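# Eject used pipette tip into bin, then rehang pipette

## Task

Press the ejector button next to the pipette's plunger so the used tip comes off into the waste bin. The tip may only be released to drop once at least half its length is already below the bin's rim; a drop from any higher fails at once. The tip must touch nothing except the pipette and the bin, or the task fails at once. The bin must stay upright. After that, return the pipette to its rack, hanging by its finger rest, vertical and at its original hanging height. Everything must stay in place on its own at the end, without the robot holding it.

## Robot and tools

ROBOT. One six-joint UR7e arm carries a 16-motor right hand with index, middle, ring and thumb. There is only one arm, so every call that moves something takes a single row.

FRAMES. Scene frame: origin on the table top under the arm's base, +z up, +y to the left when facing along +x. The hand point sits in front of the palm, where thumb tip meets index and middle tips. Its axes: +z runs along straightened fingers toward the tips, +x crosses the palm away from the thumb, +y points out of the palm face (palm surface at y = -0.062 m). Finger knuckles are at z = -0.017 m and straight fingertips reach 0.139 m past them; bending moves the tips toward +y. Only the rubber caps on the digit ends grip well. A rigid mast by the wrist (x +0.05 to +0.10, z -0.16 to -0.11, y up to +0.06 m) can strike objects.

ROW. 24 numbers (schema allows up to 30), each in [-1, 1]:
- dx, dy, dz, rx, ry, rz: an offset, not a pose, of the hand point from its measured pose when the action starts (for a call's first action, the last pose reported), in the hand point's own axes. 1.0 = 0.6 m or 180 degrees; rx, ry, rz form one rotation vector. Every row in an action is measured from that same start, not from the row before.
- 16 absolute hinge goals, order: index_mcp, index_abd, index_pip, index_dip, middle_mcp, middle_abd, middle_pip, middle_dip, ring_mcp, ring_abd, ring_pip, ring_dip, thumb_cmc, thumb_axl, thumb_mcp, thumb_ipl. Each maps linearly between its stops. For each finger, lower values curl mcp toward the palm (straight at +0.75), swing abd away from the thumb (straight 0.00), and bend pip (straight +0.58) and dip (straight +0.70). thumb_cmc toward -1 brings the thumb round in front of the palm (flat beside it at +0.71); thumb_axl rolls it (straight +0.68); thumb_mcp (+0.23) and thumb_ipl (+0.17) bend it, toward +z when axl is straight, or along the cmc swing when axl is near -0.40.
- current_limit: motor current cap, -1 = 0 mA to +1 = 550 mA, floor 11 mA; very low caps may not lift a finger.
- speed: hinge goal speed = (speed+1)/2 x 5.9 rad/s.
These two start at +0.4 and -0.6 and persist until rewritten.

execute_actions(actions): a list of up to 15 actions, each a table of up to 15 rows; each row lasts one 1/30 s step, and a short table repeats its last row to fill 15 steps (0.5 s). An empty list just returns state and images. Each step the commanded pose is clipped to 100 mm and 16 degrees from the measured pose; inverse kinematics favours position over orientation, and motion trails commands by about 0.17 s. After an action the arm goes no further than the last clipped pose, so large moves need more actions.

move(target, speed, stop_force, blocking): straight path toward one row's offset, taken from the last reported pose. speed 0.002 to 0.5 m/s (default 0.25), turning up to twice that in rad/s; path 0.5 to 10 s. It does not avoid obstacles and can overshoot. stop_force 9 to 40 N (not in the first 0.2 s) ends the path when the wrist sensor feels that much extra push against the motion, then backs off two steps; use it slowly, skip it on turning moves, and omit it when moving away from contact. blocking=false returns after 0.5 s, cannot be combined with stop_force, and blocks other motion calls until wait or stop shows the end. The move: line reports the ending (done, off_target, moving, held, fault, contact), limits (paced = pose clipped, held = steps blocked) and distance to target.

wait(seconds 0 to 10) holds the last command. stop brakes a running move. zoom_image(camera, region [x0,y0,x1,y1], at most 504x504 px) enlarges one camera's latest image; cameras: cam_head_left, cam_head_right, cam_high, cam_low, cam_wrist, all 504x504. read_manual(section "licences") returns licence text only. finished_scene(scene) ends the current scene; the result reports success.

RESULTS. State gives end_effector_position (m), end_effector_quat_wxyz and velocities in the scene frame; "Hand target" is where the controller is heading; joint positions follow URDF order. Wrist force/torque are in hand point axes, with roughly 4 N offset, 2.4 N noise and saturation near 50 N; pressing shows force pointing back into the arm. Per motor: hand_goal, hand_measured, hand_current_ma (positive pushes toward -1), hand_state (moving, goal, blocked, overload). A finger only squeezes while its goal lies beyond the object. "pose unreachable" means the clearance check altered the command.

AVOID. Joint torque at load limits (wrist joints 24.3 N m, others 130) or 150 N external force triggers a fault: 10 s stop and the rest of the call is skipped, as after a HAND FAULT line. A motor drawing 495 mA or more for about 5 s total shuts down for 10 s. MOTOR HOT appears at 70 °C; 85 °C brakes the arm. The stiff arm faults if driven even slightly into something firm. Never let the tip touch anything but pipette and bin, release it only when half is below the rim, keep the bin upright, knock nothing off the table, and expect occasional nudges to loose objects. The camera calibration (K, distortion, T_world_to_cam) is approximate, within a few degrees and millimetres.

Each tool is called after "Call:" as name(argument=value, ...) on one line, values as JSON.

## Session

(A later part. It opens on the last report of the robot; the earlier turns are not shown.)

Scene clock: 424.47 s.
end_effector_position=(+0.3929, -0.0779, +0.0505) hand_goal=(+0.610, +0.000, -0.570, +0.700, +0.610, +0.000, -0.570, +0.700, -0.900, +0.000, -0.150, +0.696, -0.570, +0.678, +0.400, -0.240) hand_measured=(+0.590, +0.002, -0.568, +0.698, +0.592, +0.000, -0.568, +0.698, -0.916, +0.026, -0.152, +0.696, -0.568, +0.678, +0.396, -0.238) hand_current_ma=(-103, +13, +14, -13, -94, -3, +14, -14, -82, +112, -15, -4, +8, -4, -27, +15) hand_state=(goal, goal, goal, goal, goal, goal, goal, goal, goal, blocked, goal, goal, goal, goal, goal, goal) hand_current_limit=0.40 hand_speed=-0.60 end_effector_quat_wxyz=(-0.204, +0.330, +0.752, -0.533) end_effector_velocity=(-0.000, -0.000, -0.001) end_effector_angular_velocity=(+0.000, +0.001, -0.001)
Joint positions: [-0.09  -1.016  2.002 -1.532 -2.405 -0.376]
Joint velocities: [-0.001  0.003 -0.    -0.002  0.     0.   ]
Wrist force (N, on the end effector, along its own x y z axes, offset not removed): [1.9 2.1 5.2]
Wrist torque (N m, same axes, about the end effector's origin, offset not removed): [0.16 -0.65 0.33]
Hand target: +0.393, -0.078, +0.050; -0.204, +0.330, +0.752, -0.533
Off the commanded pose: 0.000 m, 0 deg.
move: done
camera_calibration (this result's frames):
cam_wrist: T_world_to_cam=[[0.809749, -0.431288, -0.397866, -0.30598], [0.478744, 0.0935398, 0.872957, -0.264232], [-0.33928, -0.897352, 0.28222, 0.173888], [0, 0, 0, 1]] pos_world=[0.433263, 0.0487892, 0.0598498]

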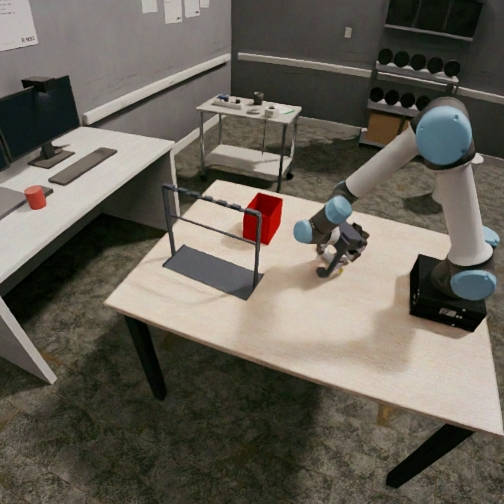

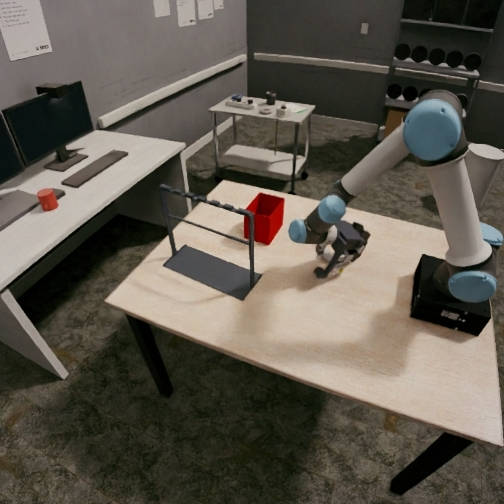

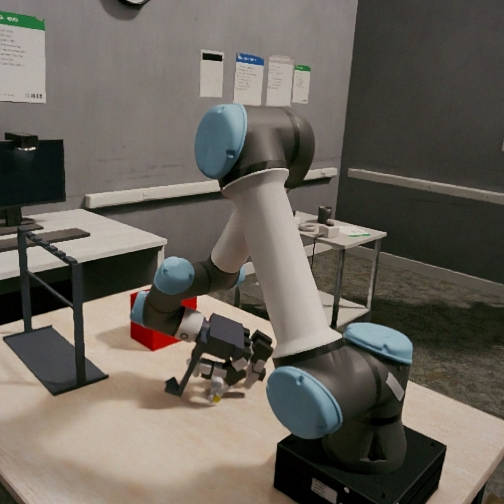

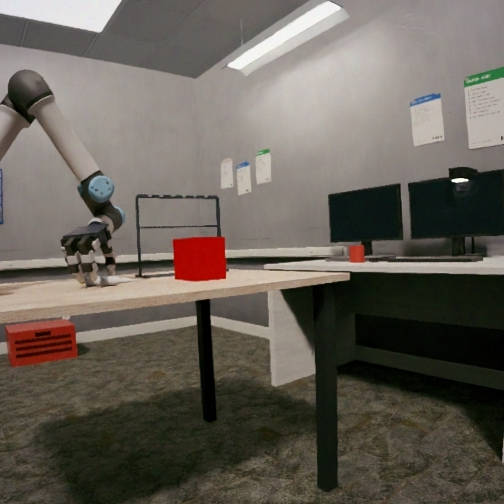

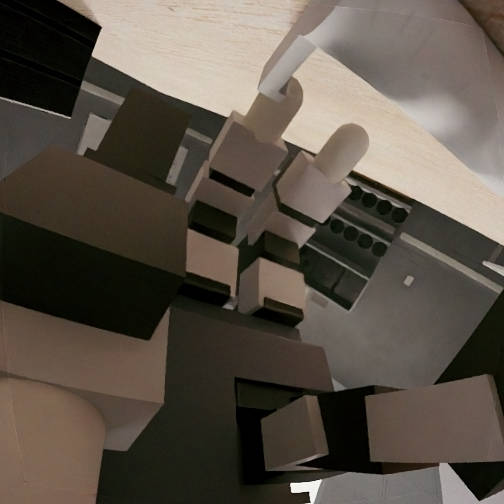

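Call:
move(target=[0,0.022,0.008,0,0,0,0.61,0,-0.57,0.70,0.61,0,-0.57,0.70,-0.9,0,-0.15,0.696,-0.57,0.678,0.40,-0.24,0.4,-0.6], speed=0.02)

Call:
zoom_image(camera="cam_high", region=[100,250,350,450])

Call:
zoom_image(camera="cam_low", region=[40,200,160,300])

Scene clock: 426.53 s.
end_effector_position=(+0.3934, -0.0782, +0.0366) hand_goal=(+0.610, +0.000, -0.570, +0.700, +0.610, +0.000, -0.570, +0.700, -0.900, +0.000, -0.150, +0.696, -0.570, +0.678, +0.400, -0.240) hand_measured=(+0.590, +0.002, -0.568, +0.698, +0.592, +0.000, -0.568, +0.698, -0.916, +0.026, -0.152, +0.696, -0.568, +0.678, +0.396, -0.238) hand_current_ma=(-103, +13, +14, -13, -94, -3, +14, -14, -82, +112, -15, -4, +8, -4, -27, +15) hand_state=(goal, goal, goal, goal, goal, goal, goal, goal, goal, blocked, goal, goal, goal, goal, goal, goal) hand_current_limit=0.40 hand_speed=-0.60 end_effector_quat_wxyz=(-0.204, +0.330, +0.752, -0.533) end_effector_velocity=(-0.000, -0.000, -0.002) end_effector_angular_velocity=(+0.000, +0.000, -0.001)
Joint positions: [-0.091 -0.985  2.003 -1.565 -2.406 -0.377]
Joint velocities: [-0.001  0.004  0.    -0.004  0.     0.   ]
Wrist force (N, on the end effector, along its own x y z axes, offset not removed): [2.8 -0.2 0.9]
Wrist torque (N m, same axes, about the end effector's origin, offset not removed): [-0.04 -0.29 0.09]
Hand target: +0.393, -0.078, +0.036; -0.204, +0.330, +0.752, -0.533
Off the commanded pose: 0.000 m, 0 deg.
move: done
camera_calibration (this result's frames):
cam_wrist: T_world_to_cam=[[0.809744, -0.431294, -0.39787, -0.312079], [0.478751, 0.0935418, 0.872953, -0.252314], [-0.339282, -0.897349, 0.282227, 0.177668], [0, 0, 0, 1]] pos_world=[0.43378, 0.0484345, 0.0459485]

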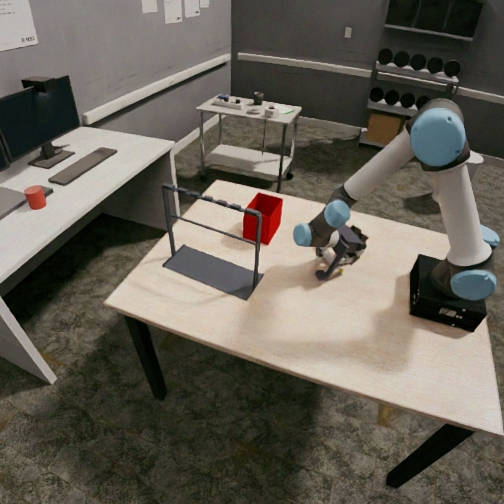

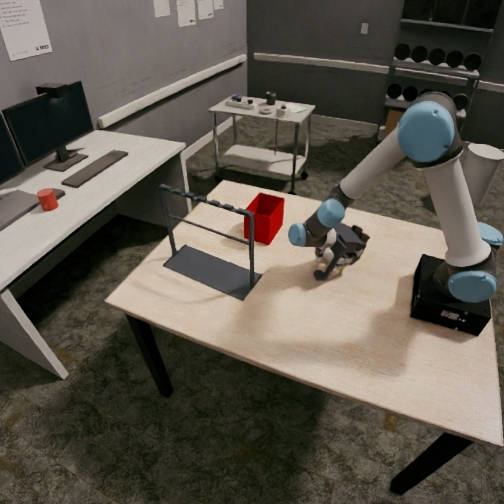

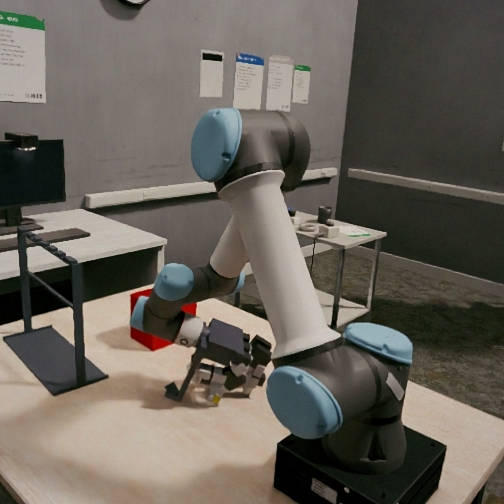

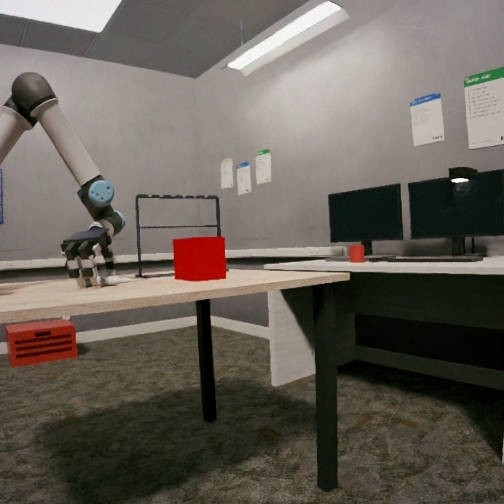

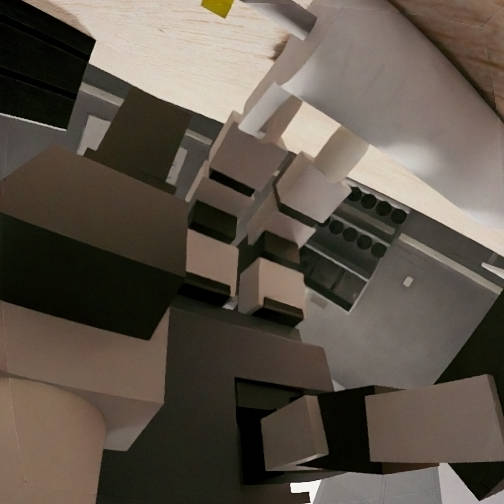

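Region (100, 250, 350, 450) of cam_high's 504x504 image, scaled by 2.016, with more detail than that image has; it fills the top 403 rows of this view, and the rest is white.

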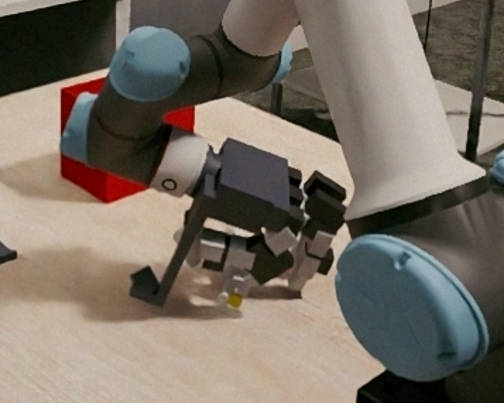

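Region (40, 200, 160, 300) of cam_low's 504x504 image, scaled by 4.200, with more detail than that image has.

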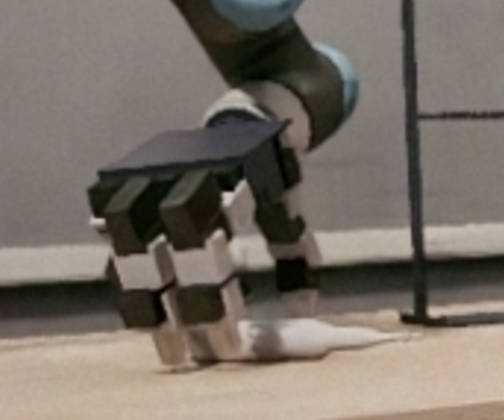

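Call:
execute_actions(actions=[[[0,0,0,0,0,0,0.35,0,-0.57,0.70,0.35,0,-0.57,0.70,-0.9,0,-0.15,0.696,-0.57,0.678,0.14,-0.24,0.4,-0.7]],[[0,0,0,0,0,0,0.35,0,-0.57,0.70,0.35,0,-0.57,0.70,-0.9,0,-0.15,0.696,-0.57,0.678,0.14,-0.24,0.4,-0.7]],[[0,0,0,0,0,0,0.1,0,-0.6,0.6,0.1,0,-0.6,0.6,-0.9,0,-0.15,0.696,-0.57,0.678,-0.15,-0.4,0.4,-0.7]],[[0,0,0,0,0,0,0.1,0,-0.6,0.6,0.1,0,-0.6,0.6,-0.9,0,-0.15,0.696,-0.57,0.678,-0.15,-0.4,0.4,-0.7]],[[0,0,0,0,0,0,0.1,0,-0.6,0.6,0.1,0,-0.6,0.6,-0.9,0,-0.15,0.696,-0.57,0.678,-0.15,-0.4,0.4,-0.7]]])

Call:
zoom_image(camera="cam_high", region=[100,250,350,450])

Scene clock: 431.13 s.
end_effector_position=(+0.3934, -0.0782, +0.0366) hand_goal=(+0.100, +0.000, -0.600, +0.600, +0.100, +0.000, -0.600, +0.600, -0.900, +0.000, -0.150, +0.696, -0.570, +0.678, -0.150, -0.400) hand_measured=(+0.326, -0.004, -0.578, +0.620, +0.268, +0.000, -0.574, +0.634, -0.916, +0.026, -0.152, +0.696, -0.546, +0.684, +0.142, -0.254) hand_current_ma=(+385, -22, +124, +109, +385, -3, +139, +171, -82, +112, -15, -4, +120, +48, +385, +385) hand_state=(blocked, goal, blocked, goal, blocked, goal, blocked, blocked, goal, blocked, goal, goal, blocked, goal, blocked, blocked) hand_current_limit=0.40 hand_speed=-0.70 end_effector_quat_wxyz=(-0.204, +0.330, +0.752, -0.533) end_effector_velocity=(-0.000, -0.001, -0.000) end_effector_angular_velocity=(-0.001, +0.001, -0.002)
Joint positions: [-0.091 -0.985  2.003 -1.565 -2.406 -0.377]
Joint velocities: [-0.002  0.001  0.     0.    -0.     0.001]
Wrist force (N, on the end effector, along its own x y z axes, offset not removed): [-1.8 -1.2 0.0]
Wrist torque (N m, same axes, about the end effector's origin, offset not removed): [0.10 0.15 -0.29]
Hand target: +0.393, -0.078, +0.037; -0.204, +0.330, +0.752, -0.533
Off the commanded pose: 0.000 m, 0 deg.
camera_calibration (this result's frames):
cam_wrist: T_world_to_cam=[[0.809728, -0.431287, -0.397909, -0.312068], [0.478789, 0.0935347, 0.872933, -0.252315], [-0.339266, -0.897353, 0.282233, 0.177658], [0, 0, 0, 1]] pos_world=[0.433769, 0.048432, 0.0459383]

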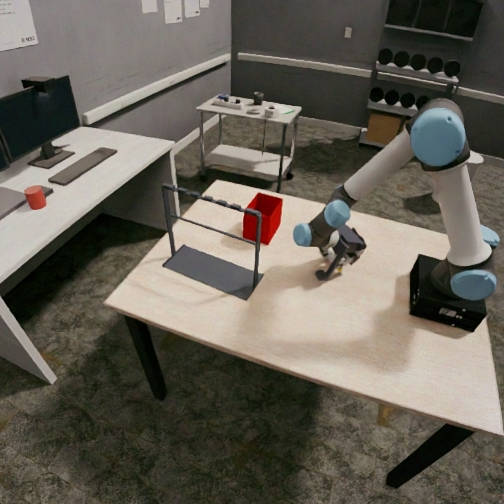

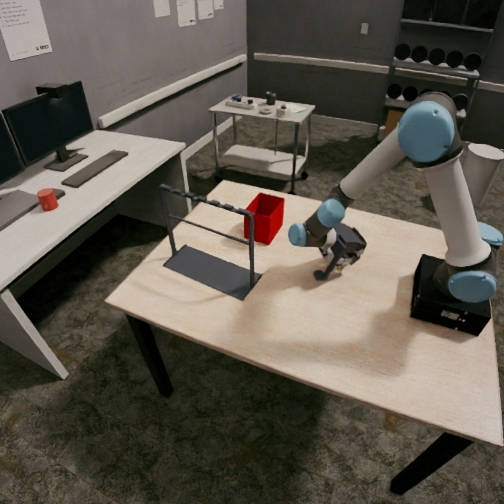

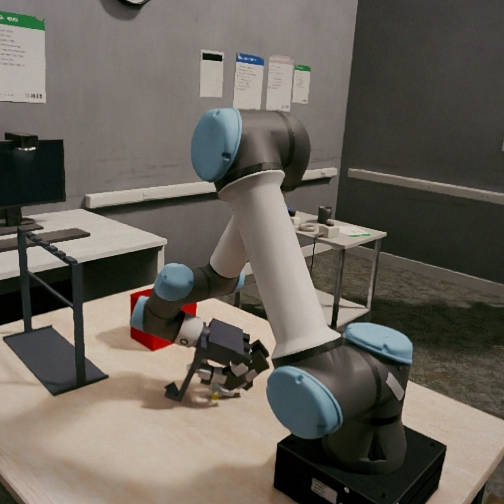

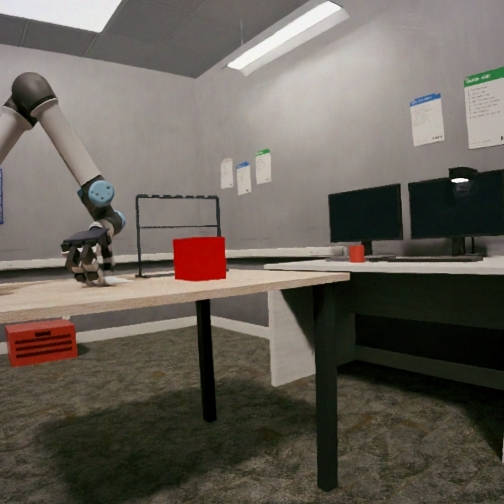

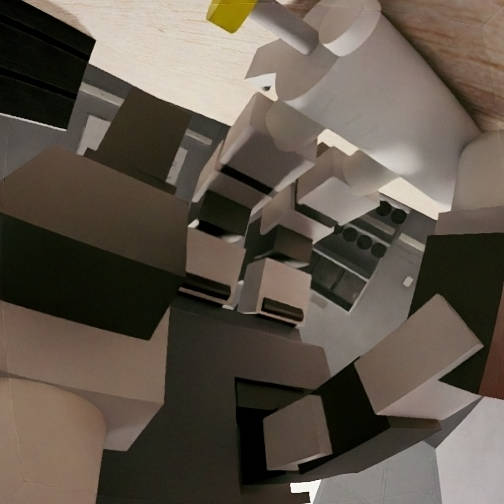

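Region (100, 250, 350, 450) of cam_high's 504x504 image, scaled by 2.016, with more detail than that image has; it fills the top 403 rows of this view, and the rest is white.

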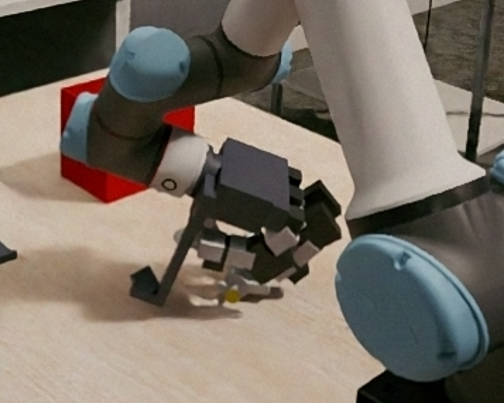

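Gripped, and the rest rolled flat. Lift.

Call:
move(target=[0,-0.3,-0.08,0.111,0,0,0.1,0,-0.6,0.6,0.1,0,-0.6,0.6,-0.9,0,-0.15,0.696,-0.57,0.678,-0.15,-0.4,0.4,-0.7], speed=0.08)

Call:
zoom_image(camera="cam_high", region=[100,180,350,380])

Scene clock: 434.73 s.
end_effector_position=(+0.3748, -0.0849, +0.2219) hand_goal=(+0.100, +0.000, -0.600, +0.600, +0.100, +0.000, -0.600, +0.600, -0.900, +0.000, -0.150, +0.696, -0.570, +0.678, -0.150, -0.400) hand_measured=(+0.266, -0.006, -0.576, +0.620, +0.154, +0.000, -0.574, +0.626, -0.916, +0.026, -0.152, +0.696, -0.534, +0.688, +0.202, -0.254) hand_current_ma=(+384, -32, +134, +109, +292, -3, +139, +128, -82, +112, -15, -4, +188, +73, +385, +385) hand_state=(blocked, goal, blocked, goal, blocked, goal, blocked, blocked, goal, blocked, goal, goal, blocked, goal, blocked, blocked) hand_current_limit=0.40 hand_speed=-0.70 end_effector_quat_wxyz=(-0.258, +0.290, +0.648, -0.655) end_effector_velocity=(-0.000, -0.000, +0.001) end_effector_angular_velocity=(-0.002, +0.004, -0.001)
Joint positions: [-0.046 -1.099  1.729 -0.643 -2.422  0.035]
Joint velocities: [-0.     0.001 -0.002  0.007  0.     0.004]
Wrist force (N, on the end effector, along its own x y z axes, offset not removed): [0.8 3.8 -3.1]
Wrist torque (N m, same axes, about the end effector's origin, offset not removed): [0.87 -0.09 0.13]
Hand target: +0.375, -0.085, +0.222; -0.258, +0.290, +0.648, -0.655
Off the commanded pose: 0.000 m, 0 deg.
move: done
camera_calibration (this result's frames):
cam_wrist: T_world_to_cam=[[0.693702, -0.549204, -0.465996, -0.17756], [0.676881, 0.275951, 0.68241, -0.421015], [-0.24619, -0.788813, 0.563174, 0.0250214], [0, 0, 0, 1]] pos_world=[0.414311, 0.0384001, 0.190471]

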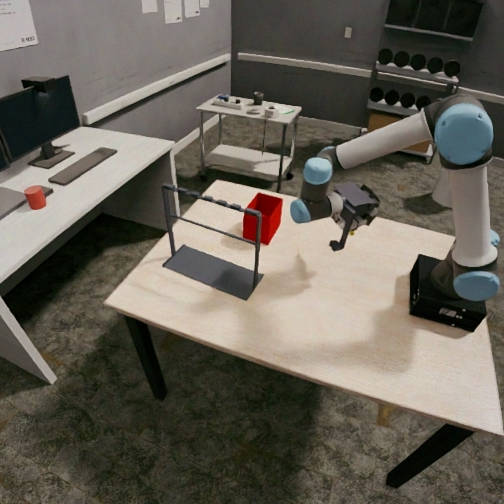

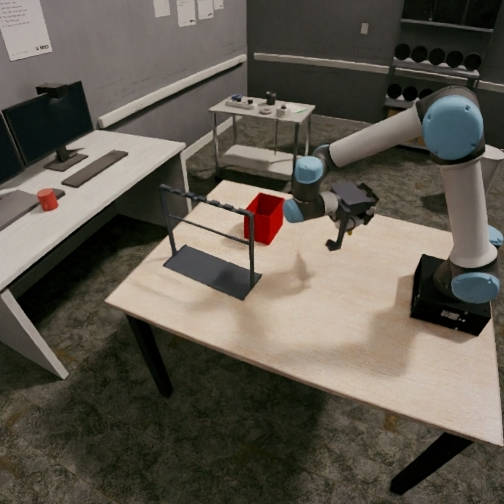

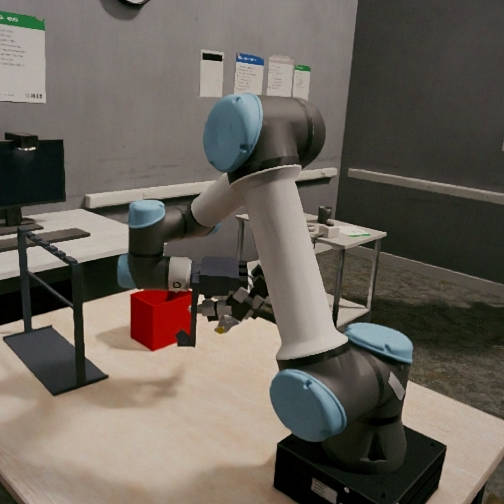

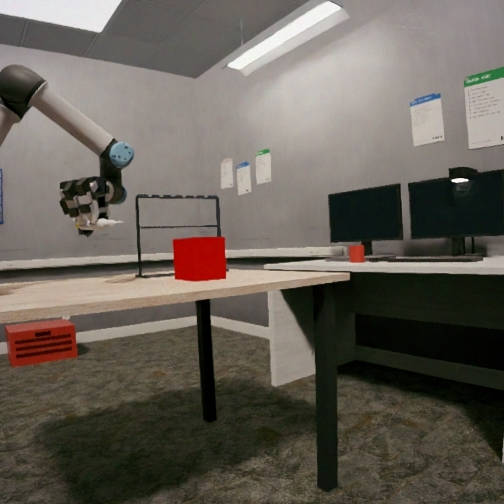

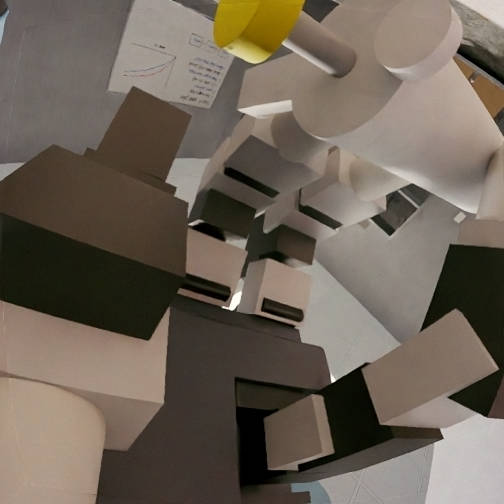

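Region (100, 180, 350, 380) of cam_high's 504x504 image, scaled by 2.016, with more detail than that image has; it fills the top 403 rows of this view, and the rest is white.

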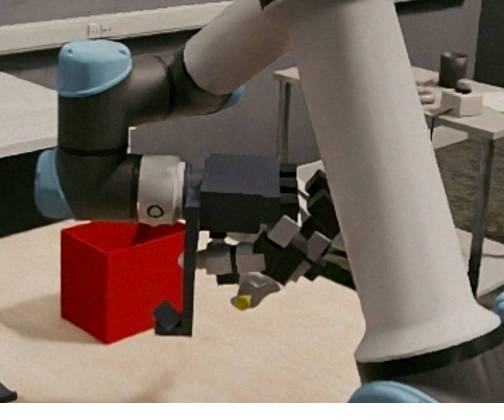

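Call:
move(target=[0,-0.05,0,0,0.372,0,0.2,0,-0.6,0.6,0.1,0,-0.6,0.6,-0.9,0,-0.15,0.696,-0.57,0.678,-0.15,-0.4,0.4,-0.7], speed=0.15)

Call:
move(target=[0,0,0,0,0.372,0,0.2,0,-0.6,0.6,0.1,0,-0.6,0.6,-0.9,0,-0.15,0.696,-0.57,0.678,-0.15,-0.4,0.4,-0.7], speed=0.15)

Call:
move(target=[0,0,0,0,0,-0.5,0.2,0,-0.6,0.6,0.1,0,-0.6,0.6,-0.9,0,-0.15,0.696,-0.57,0.678,-0.15,-0.4,0.4,-0.7], speed=0.15)

Scene clock: 442.87 s.
end_effector_position=(+0.3735, -0.0843, +0.2519) hand_goal=(+0.200, +0.000, -0.600, +0.600, +0.100, +0.000, -0.600, +0.600, -0.900, +0.000, -0.150, +0.696, -0.570, +0.678, -0.150, -0.400) hand_measured=(+0.264, -0.006, -0.576, +0.620, +0.154, +0.000, -0.574, +0.624, -0.916, +0.026, -0.152, +0.696, -0.534, +0.688, +0.202, -0.254) hand_current_ma=(+348, -32, +134, +109, +289, -3, +139, +126, -82, +112, -15, -4, +188, +73, +385, +385) hand_state=(blocked, goal, blocked, goal, blocked, goal, blocked, blocked, goal, blocked, goal, goal, blocked, goal, blocked, blocked) hand_current_limit=0.40 hand_speed=-0.70 end_effector_quat_wxyz=(+0.573, -0.603, -0.398, +0.387) end_effector_velocity=(-0.000, +0.000, -0.000) end_effector_angular_velocity=(+0.001, +0.001, -0.009)
Joint positions: [-0.437 -0.982  1.423 -0.484 -1.646  0.007]
Joint velocities: [-0.003  0.     0.002 -0.     0.006  0.001]
Wrist force (N, on the end effector, along its own x y z axes, offset not removed): [1.3 0.5 1.1]
Wrist torque (N m, same axes, about the end effector's origin, offset not removed): [0.16 -0.39 0.14]
Hand target: +0.373, -0.084, +0.252; +0.573, -0.603, -0.398, +0.387
Off the commanded pose: 0.000 m, 0 deg.
move: done
camera_calibration (this result's frames):
cam_wrist: T_world_to_cam=[[-0.210322, -0.844579, -0.492394, 0.157021], [0.487917, -0.527131, 0.695752, -0.4413], [-0.847173, -0.0939156, 0.522952, 0.301453], [0, 0, 0, 1]] pos_world=[0.503726, -0.0716946, 0.226706]

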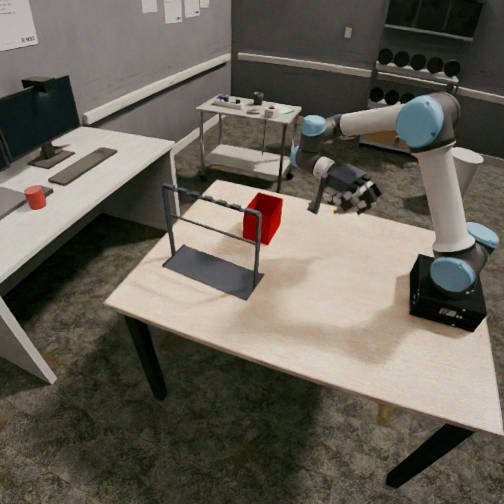

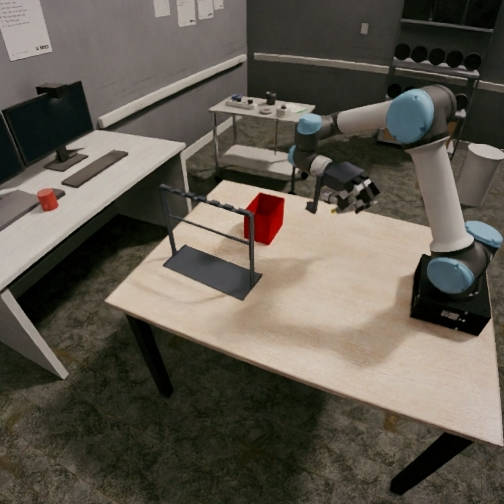

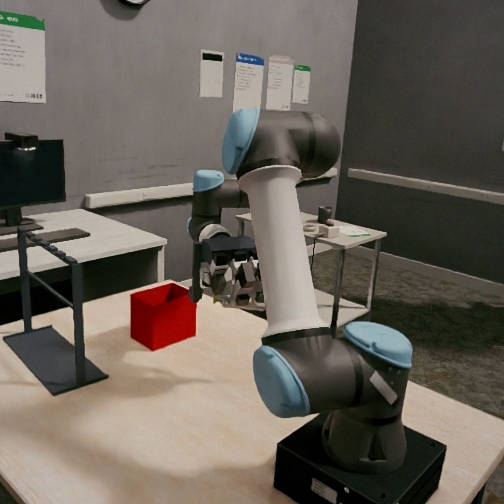

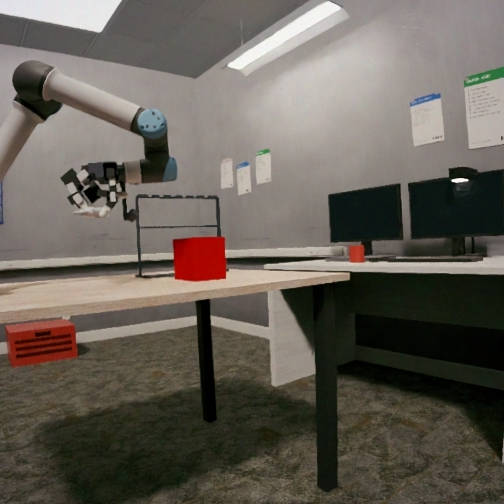

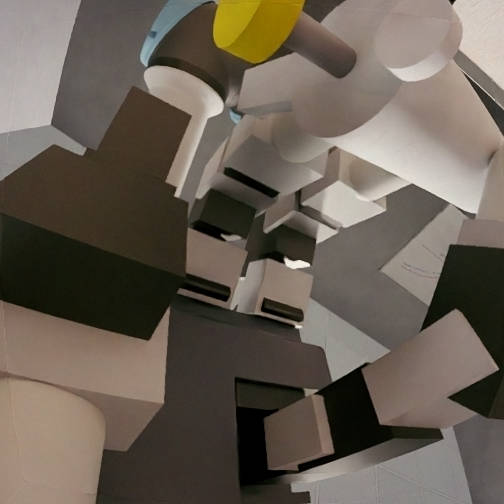

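Scene clock: 447.13 s.
end_effector_position=(+0.3733, -0.0844, +0.2519) hand_goal=(+0.200, +0.000, -0.600, +0.600, +0.100, +0.000, -0.600, +0.600, -0.900, +0.000, -0.150, +0.696, -0.570, +0.678, -0.150, -0.400) hand_measured=(+0.264, -0.006, -0.576, +0.620, +0.154, +0.000, -0.574, +0.624, -0.916, +0.026, -0.152, +0.696, -0.534, +0.688, +0.202, -0.254) hand_current_ma=(+348, -32, +134, +109, +288, -3, +139, +126, -82, +112, -15, -4, +188, +73, +385, +385) hand_state=(blocked, goal, blocked, goal, blocked, goal, blocked, blocked, goal, blocked, goal, goal, blocked, goal, blocked, blocked) hand_current_limit=0.40 hand_speed=-0.70 end_effector_quat_wxyz=(+0.698, -0.716, -0.016, -0.009) end_effector_velocity=(-0.000, +0.000, +0.000) end_effector_angular_velocity=(-0.001, -0.001, -0.009)
Joint positions: [-0.905 -1.201  1.777 -0.605 -0.945 -0.017]
Joint velocities: [-0.004 -0.005  0.006 -0.002  0.006 -0.   ]
Wrist force (N, on the end effector, along its own x y z axes, offset not removed): [0.8 1.5 0.8]
Wrist torque (N m, same axes, about the end effector's origin, offset not removed): [0.11 -0.34 0.08]
Hand target: +0.373, -0.084, +0.252; +0.698, -0.716, -0.016, -0.009
Off the commanded pose: 0.000 m, 0 deg.
move: done
camera_calibration (this result's frames):
cam_wrist: T_world_to_cam=[[-0.835622, -0.128475, -0.534069, 0.461354], [-0.324443, -0.669116, 0.668596, -0.143131], [-0.443252, 0.731969, 0.517445, 0.221584], [0, 0, 0, 1]] pos_world=[0.437297, -0.198691, 0.227434]

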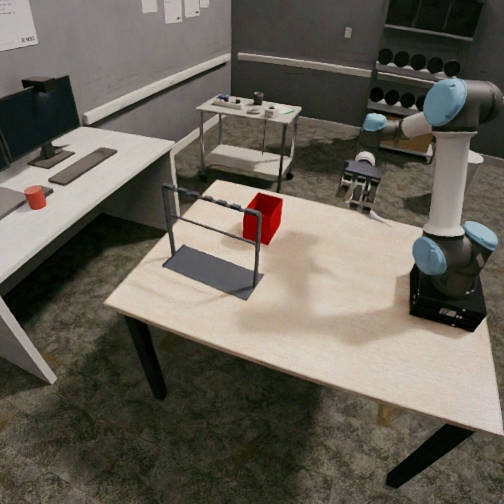

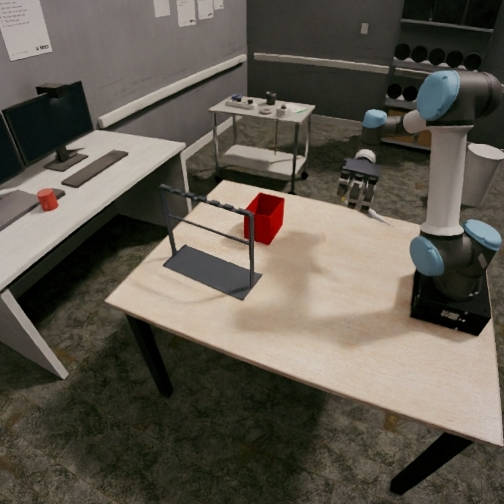

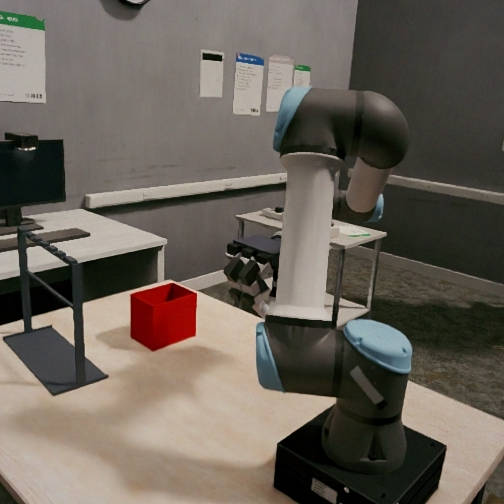

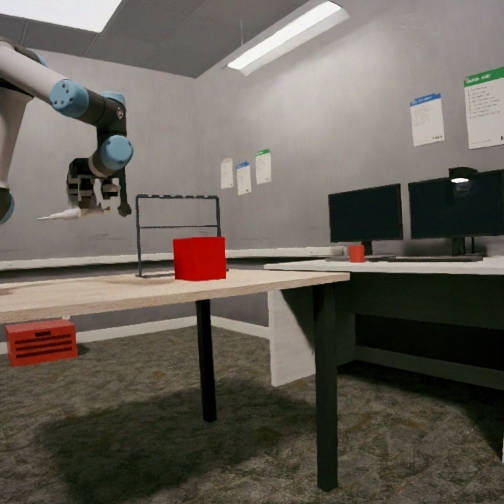

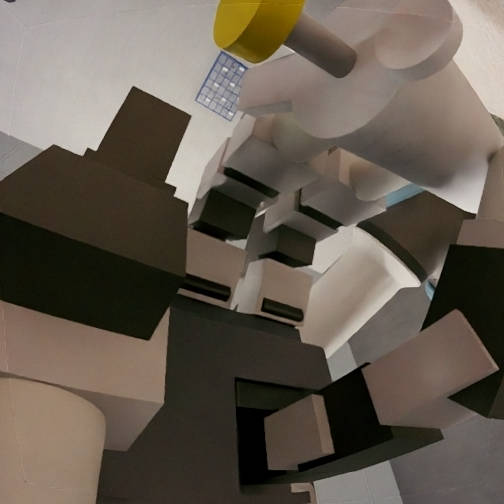

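Scene clock: 452.73 s.
end_effector_position=(+0.3734, -0.0845, +0.2518) hand_goal=(+0.200, +0.000, -0.600, +0.600, +0.100, +0.000, -0.600, +0.600, -0.900, +0.000, -0.150, +0.696, -0.570, +0.678, -0.150, -0.400) hand_measured=(+0.264, -0.006, -0.576, +0.620, +0.152, +0.002, -0.574, +0.618, -0.916, +0.026, -0.152, +0.696, -0.530, +0.688, +0.202, -0.254) hand_current_ma=(+348, -29, +134, +109, +277, +7, +139, +93, -82, +112, -15, -4, +202, +73, +385, +385) hand_state=(blocked, goal, blocked, goal, blocked, goal, blocked, goal, goal, blocked, goal, goal, blocked, goal, blocked, blocked) hand_current_limit=0.40 hand_speed=-0.70 end_effector_quat_wxyz=(+0.487, -0.495, -0.518, -0.500) end_effector_velocity=(+0.000, +0.000, -0.000) end_effector_angular_velocity=(+0.000, -0.008, +0.001)
Joint positions: [-1.112 -1.246  2.063 -0.844 -1.152 -1.594]
Joint velocities: [-0.     0.002  0.001 -0.003 -0.    -0.008]
Wrist force (N, on the end effector, along its own x y z axes, offset not removed): [1.2 0.2 -0.9]
Wrist torque (N m, same axes, about the end effector's origin, offset not removed): [0.03 -0.24 0.35]
Hand target: +0.373, -0.084, +0.252; +0.487, -0.494, -0.518, -0.500
Off the commanded pose: 0.000 m, 0 deg.
move: done
camera_calibration (this result's frames):
cam_wrist: T_world_to_cam=[[0.537602, -0.122494, -0.834254, 0.0246314], [-0.644995, -0.697011, -0.313299, 0.221486], [-0.543107, 0.70652, -0.453723, 0.501425], [0, 0, 0, 1]] pos_world=[0.401943, -0.196871, 0.317448]

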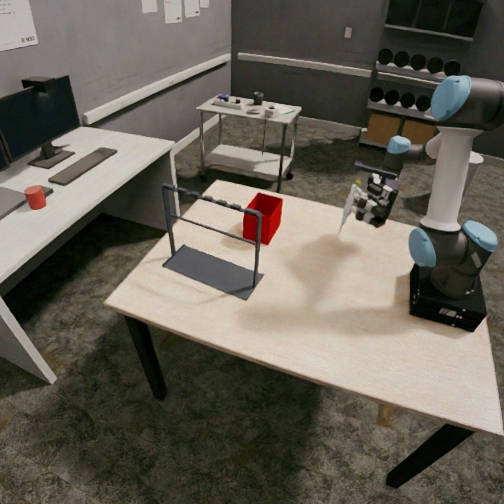

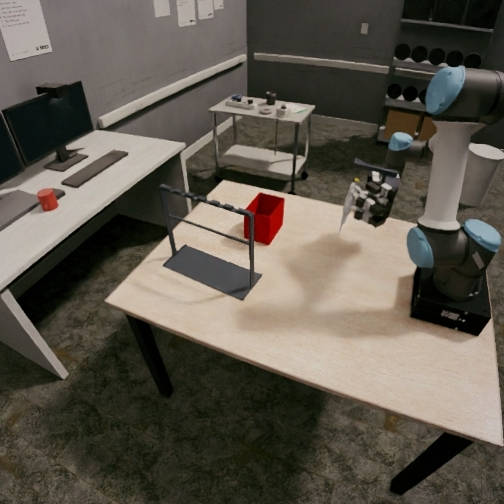

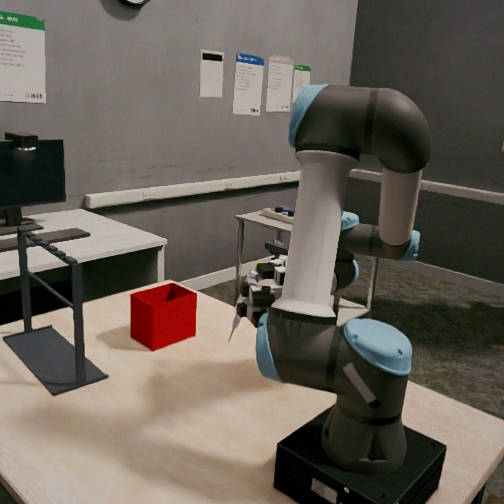

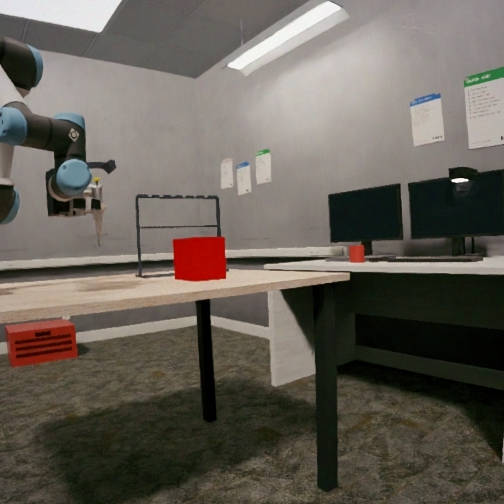

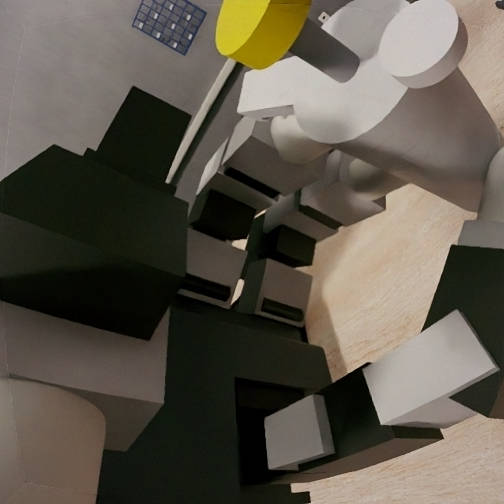

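Call:
move(target=[0.03,0.58,0.19,0,0,0,0.2,0,-0.6,0.6,0.1,0,-0.6,0.6,-0.9,0,-0.15,0.696,-0.57,0.678,-0.15,-0.4,0.4,-0.7], speed=0.12)

Call:
zoom_image(camera="cam_high", region=[0,180,250,400])

Call:
zoom_image(camera="cam_head_left", region=[150,120,330,300])

Call:
zoom_image(camera="cam_low", region=[110,140,250,290])

Scene clock: 458.67 s.
end_effector_position=(+0.7193, +0.0339, +0.2795) hand_goal=(+0.200, +0.000, -0.600, +0.600, +0.100, +0.000, -0.600, +0.600, -0.900, +0.000, -0.150, +0.696, -0.570, +0.678, -0.150, -0.400) hand_measured=(+0.264, -0.006, -0.576, +0.620, +0.152, +0.002, -0.574, +0.618, -0.916, +0.026, -0.152, +0.696, -0.530, +0.688, +0.202, -0.254) hand_current_ma=(+348, -29, +134, +109, +277, +7, +139, +92, -82, +112, -15, -4, +202, +73, +385, +385) hand_state=(blocked, goal, blocked, goal, blocked, goal, blocked, goal, goal, blocked, goal, goal, blocked, goal, blocked, blocked) hand_current_limit=0.40 hand_speed=-0.70 end_effector_quat_wxyz=(+0.487, -0.495, -0.518, -0.500) end_effector_velocity=(+0.002, -0.000, -0.000) end_effector_angular_velocity=(+0.001, -0.000, +0.000)
Joint positions: [-0.47  -0.815  1.25  -0.486 -0.511 -1.56 ]
Joint velocities: [ 0.001  0.004 -0.007  0.004  0.001 -0.002]
Wrist force (N, on the end effector, along its own x y z axes, offset not removed): [3.1 -0.5 -3.3]
Wrist torque (N m, same axes, about the end effector's origin, offset not removed): [0.26 -0.29 0.84]
Hand target: +0.719, +0.034, +0.279; +0.487, -0.495, -0.518, -0.500
Off the commanded pose: 0.000 m, 0 deg.
move: done
camera_calibration (this result's frames):
cam_wrist: T_world_to_cam=[[0.537259, -0.122861, -0.834421, -0.123422], [-0.645161, -0.697101, -0.312759, 0.535724], [-0.543249, 0.706368, -0.453789, 0.618371], [0, 0, 0, 1]] pos_world=[0.747867, -0.0785078, 0.345177]

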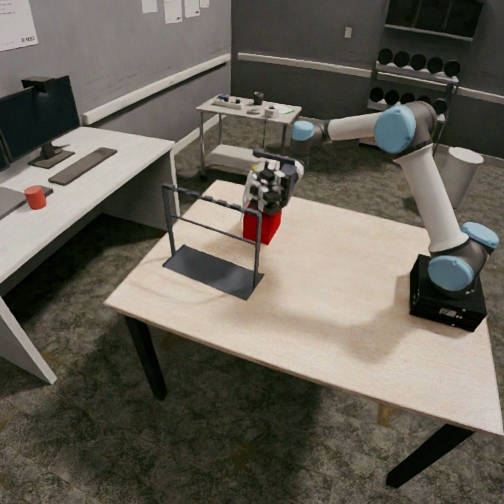

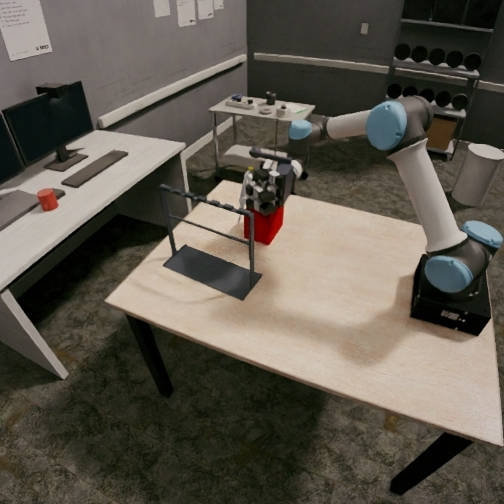

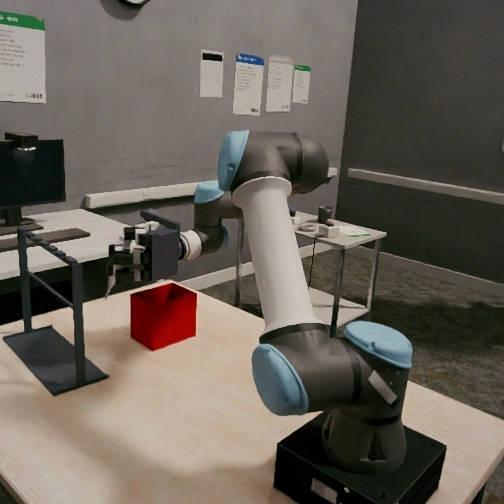

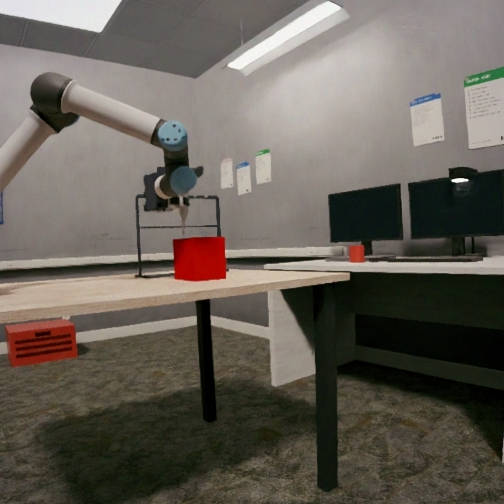

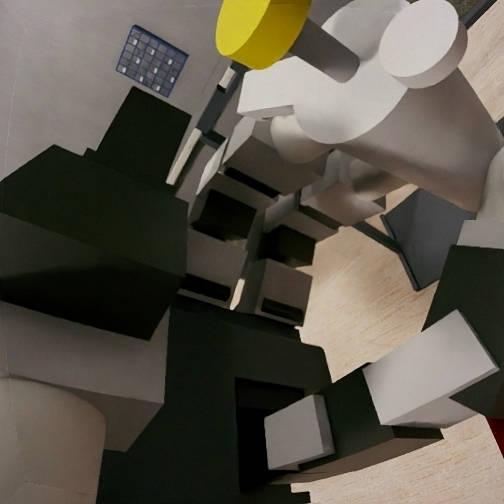

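Region (0, 180, 250, 400) of cam_high's 504x504 image, scaled by 2.016, with more detail than that image has; it fills the top 444 rows of this view, and the rest is white.

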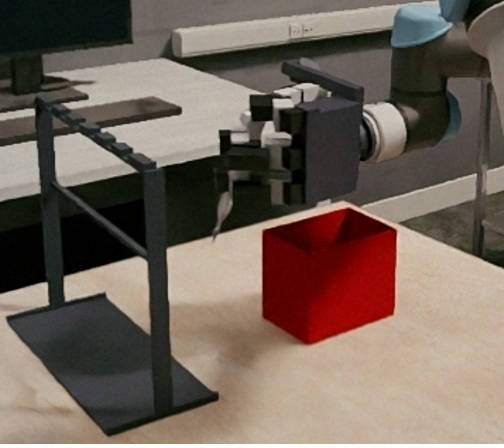

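Region (150, 120, 330, 300) of cam_head_left's 504x504 image, scaled by 2.800, with more detail than that image has.

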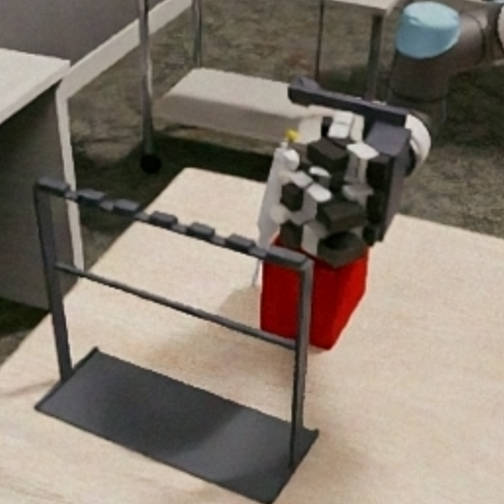

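Region (110, 140, 250, 290) of cam_low's 504x504 image, scaled by 3.360, with more detail than that image has; it fills the left 470 columns of this view, and the rest is white.

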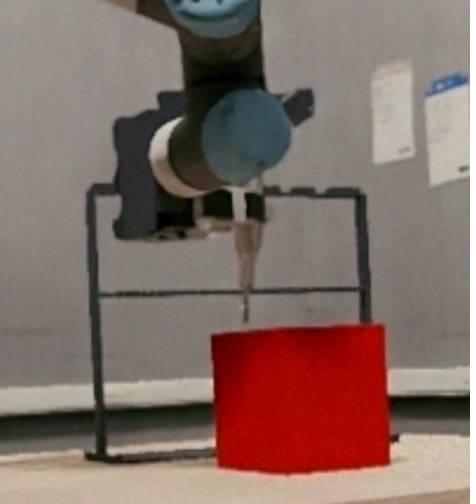

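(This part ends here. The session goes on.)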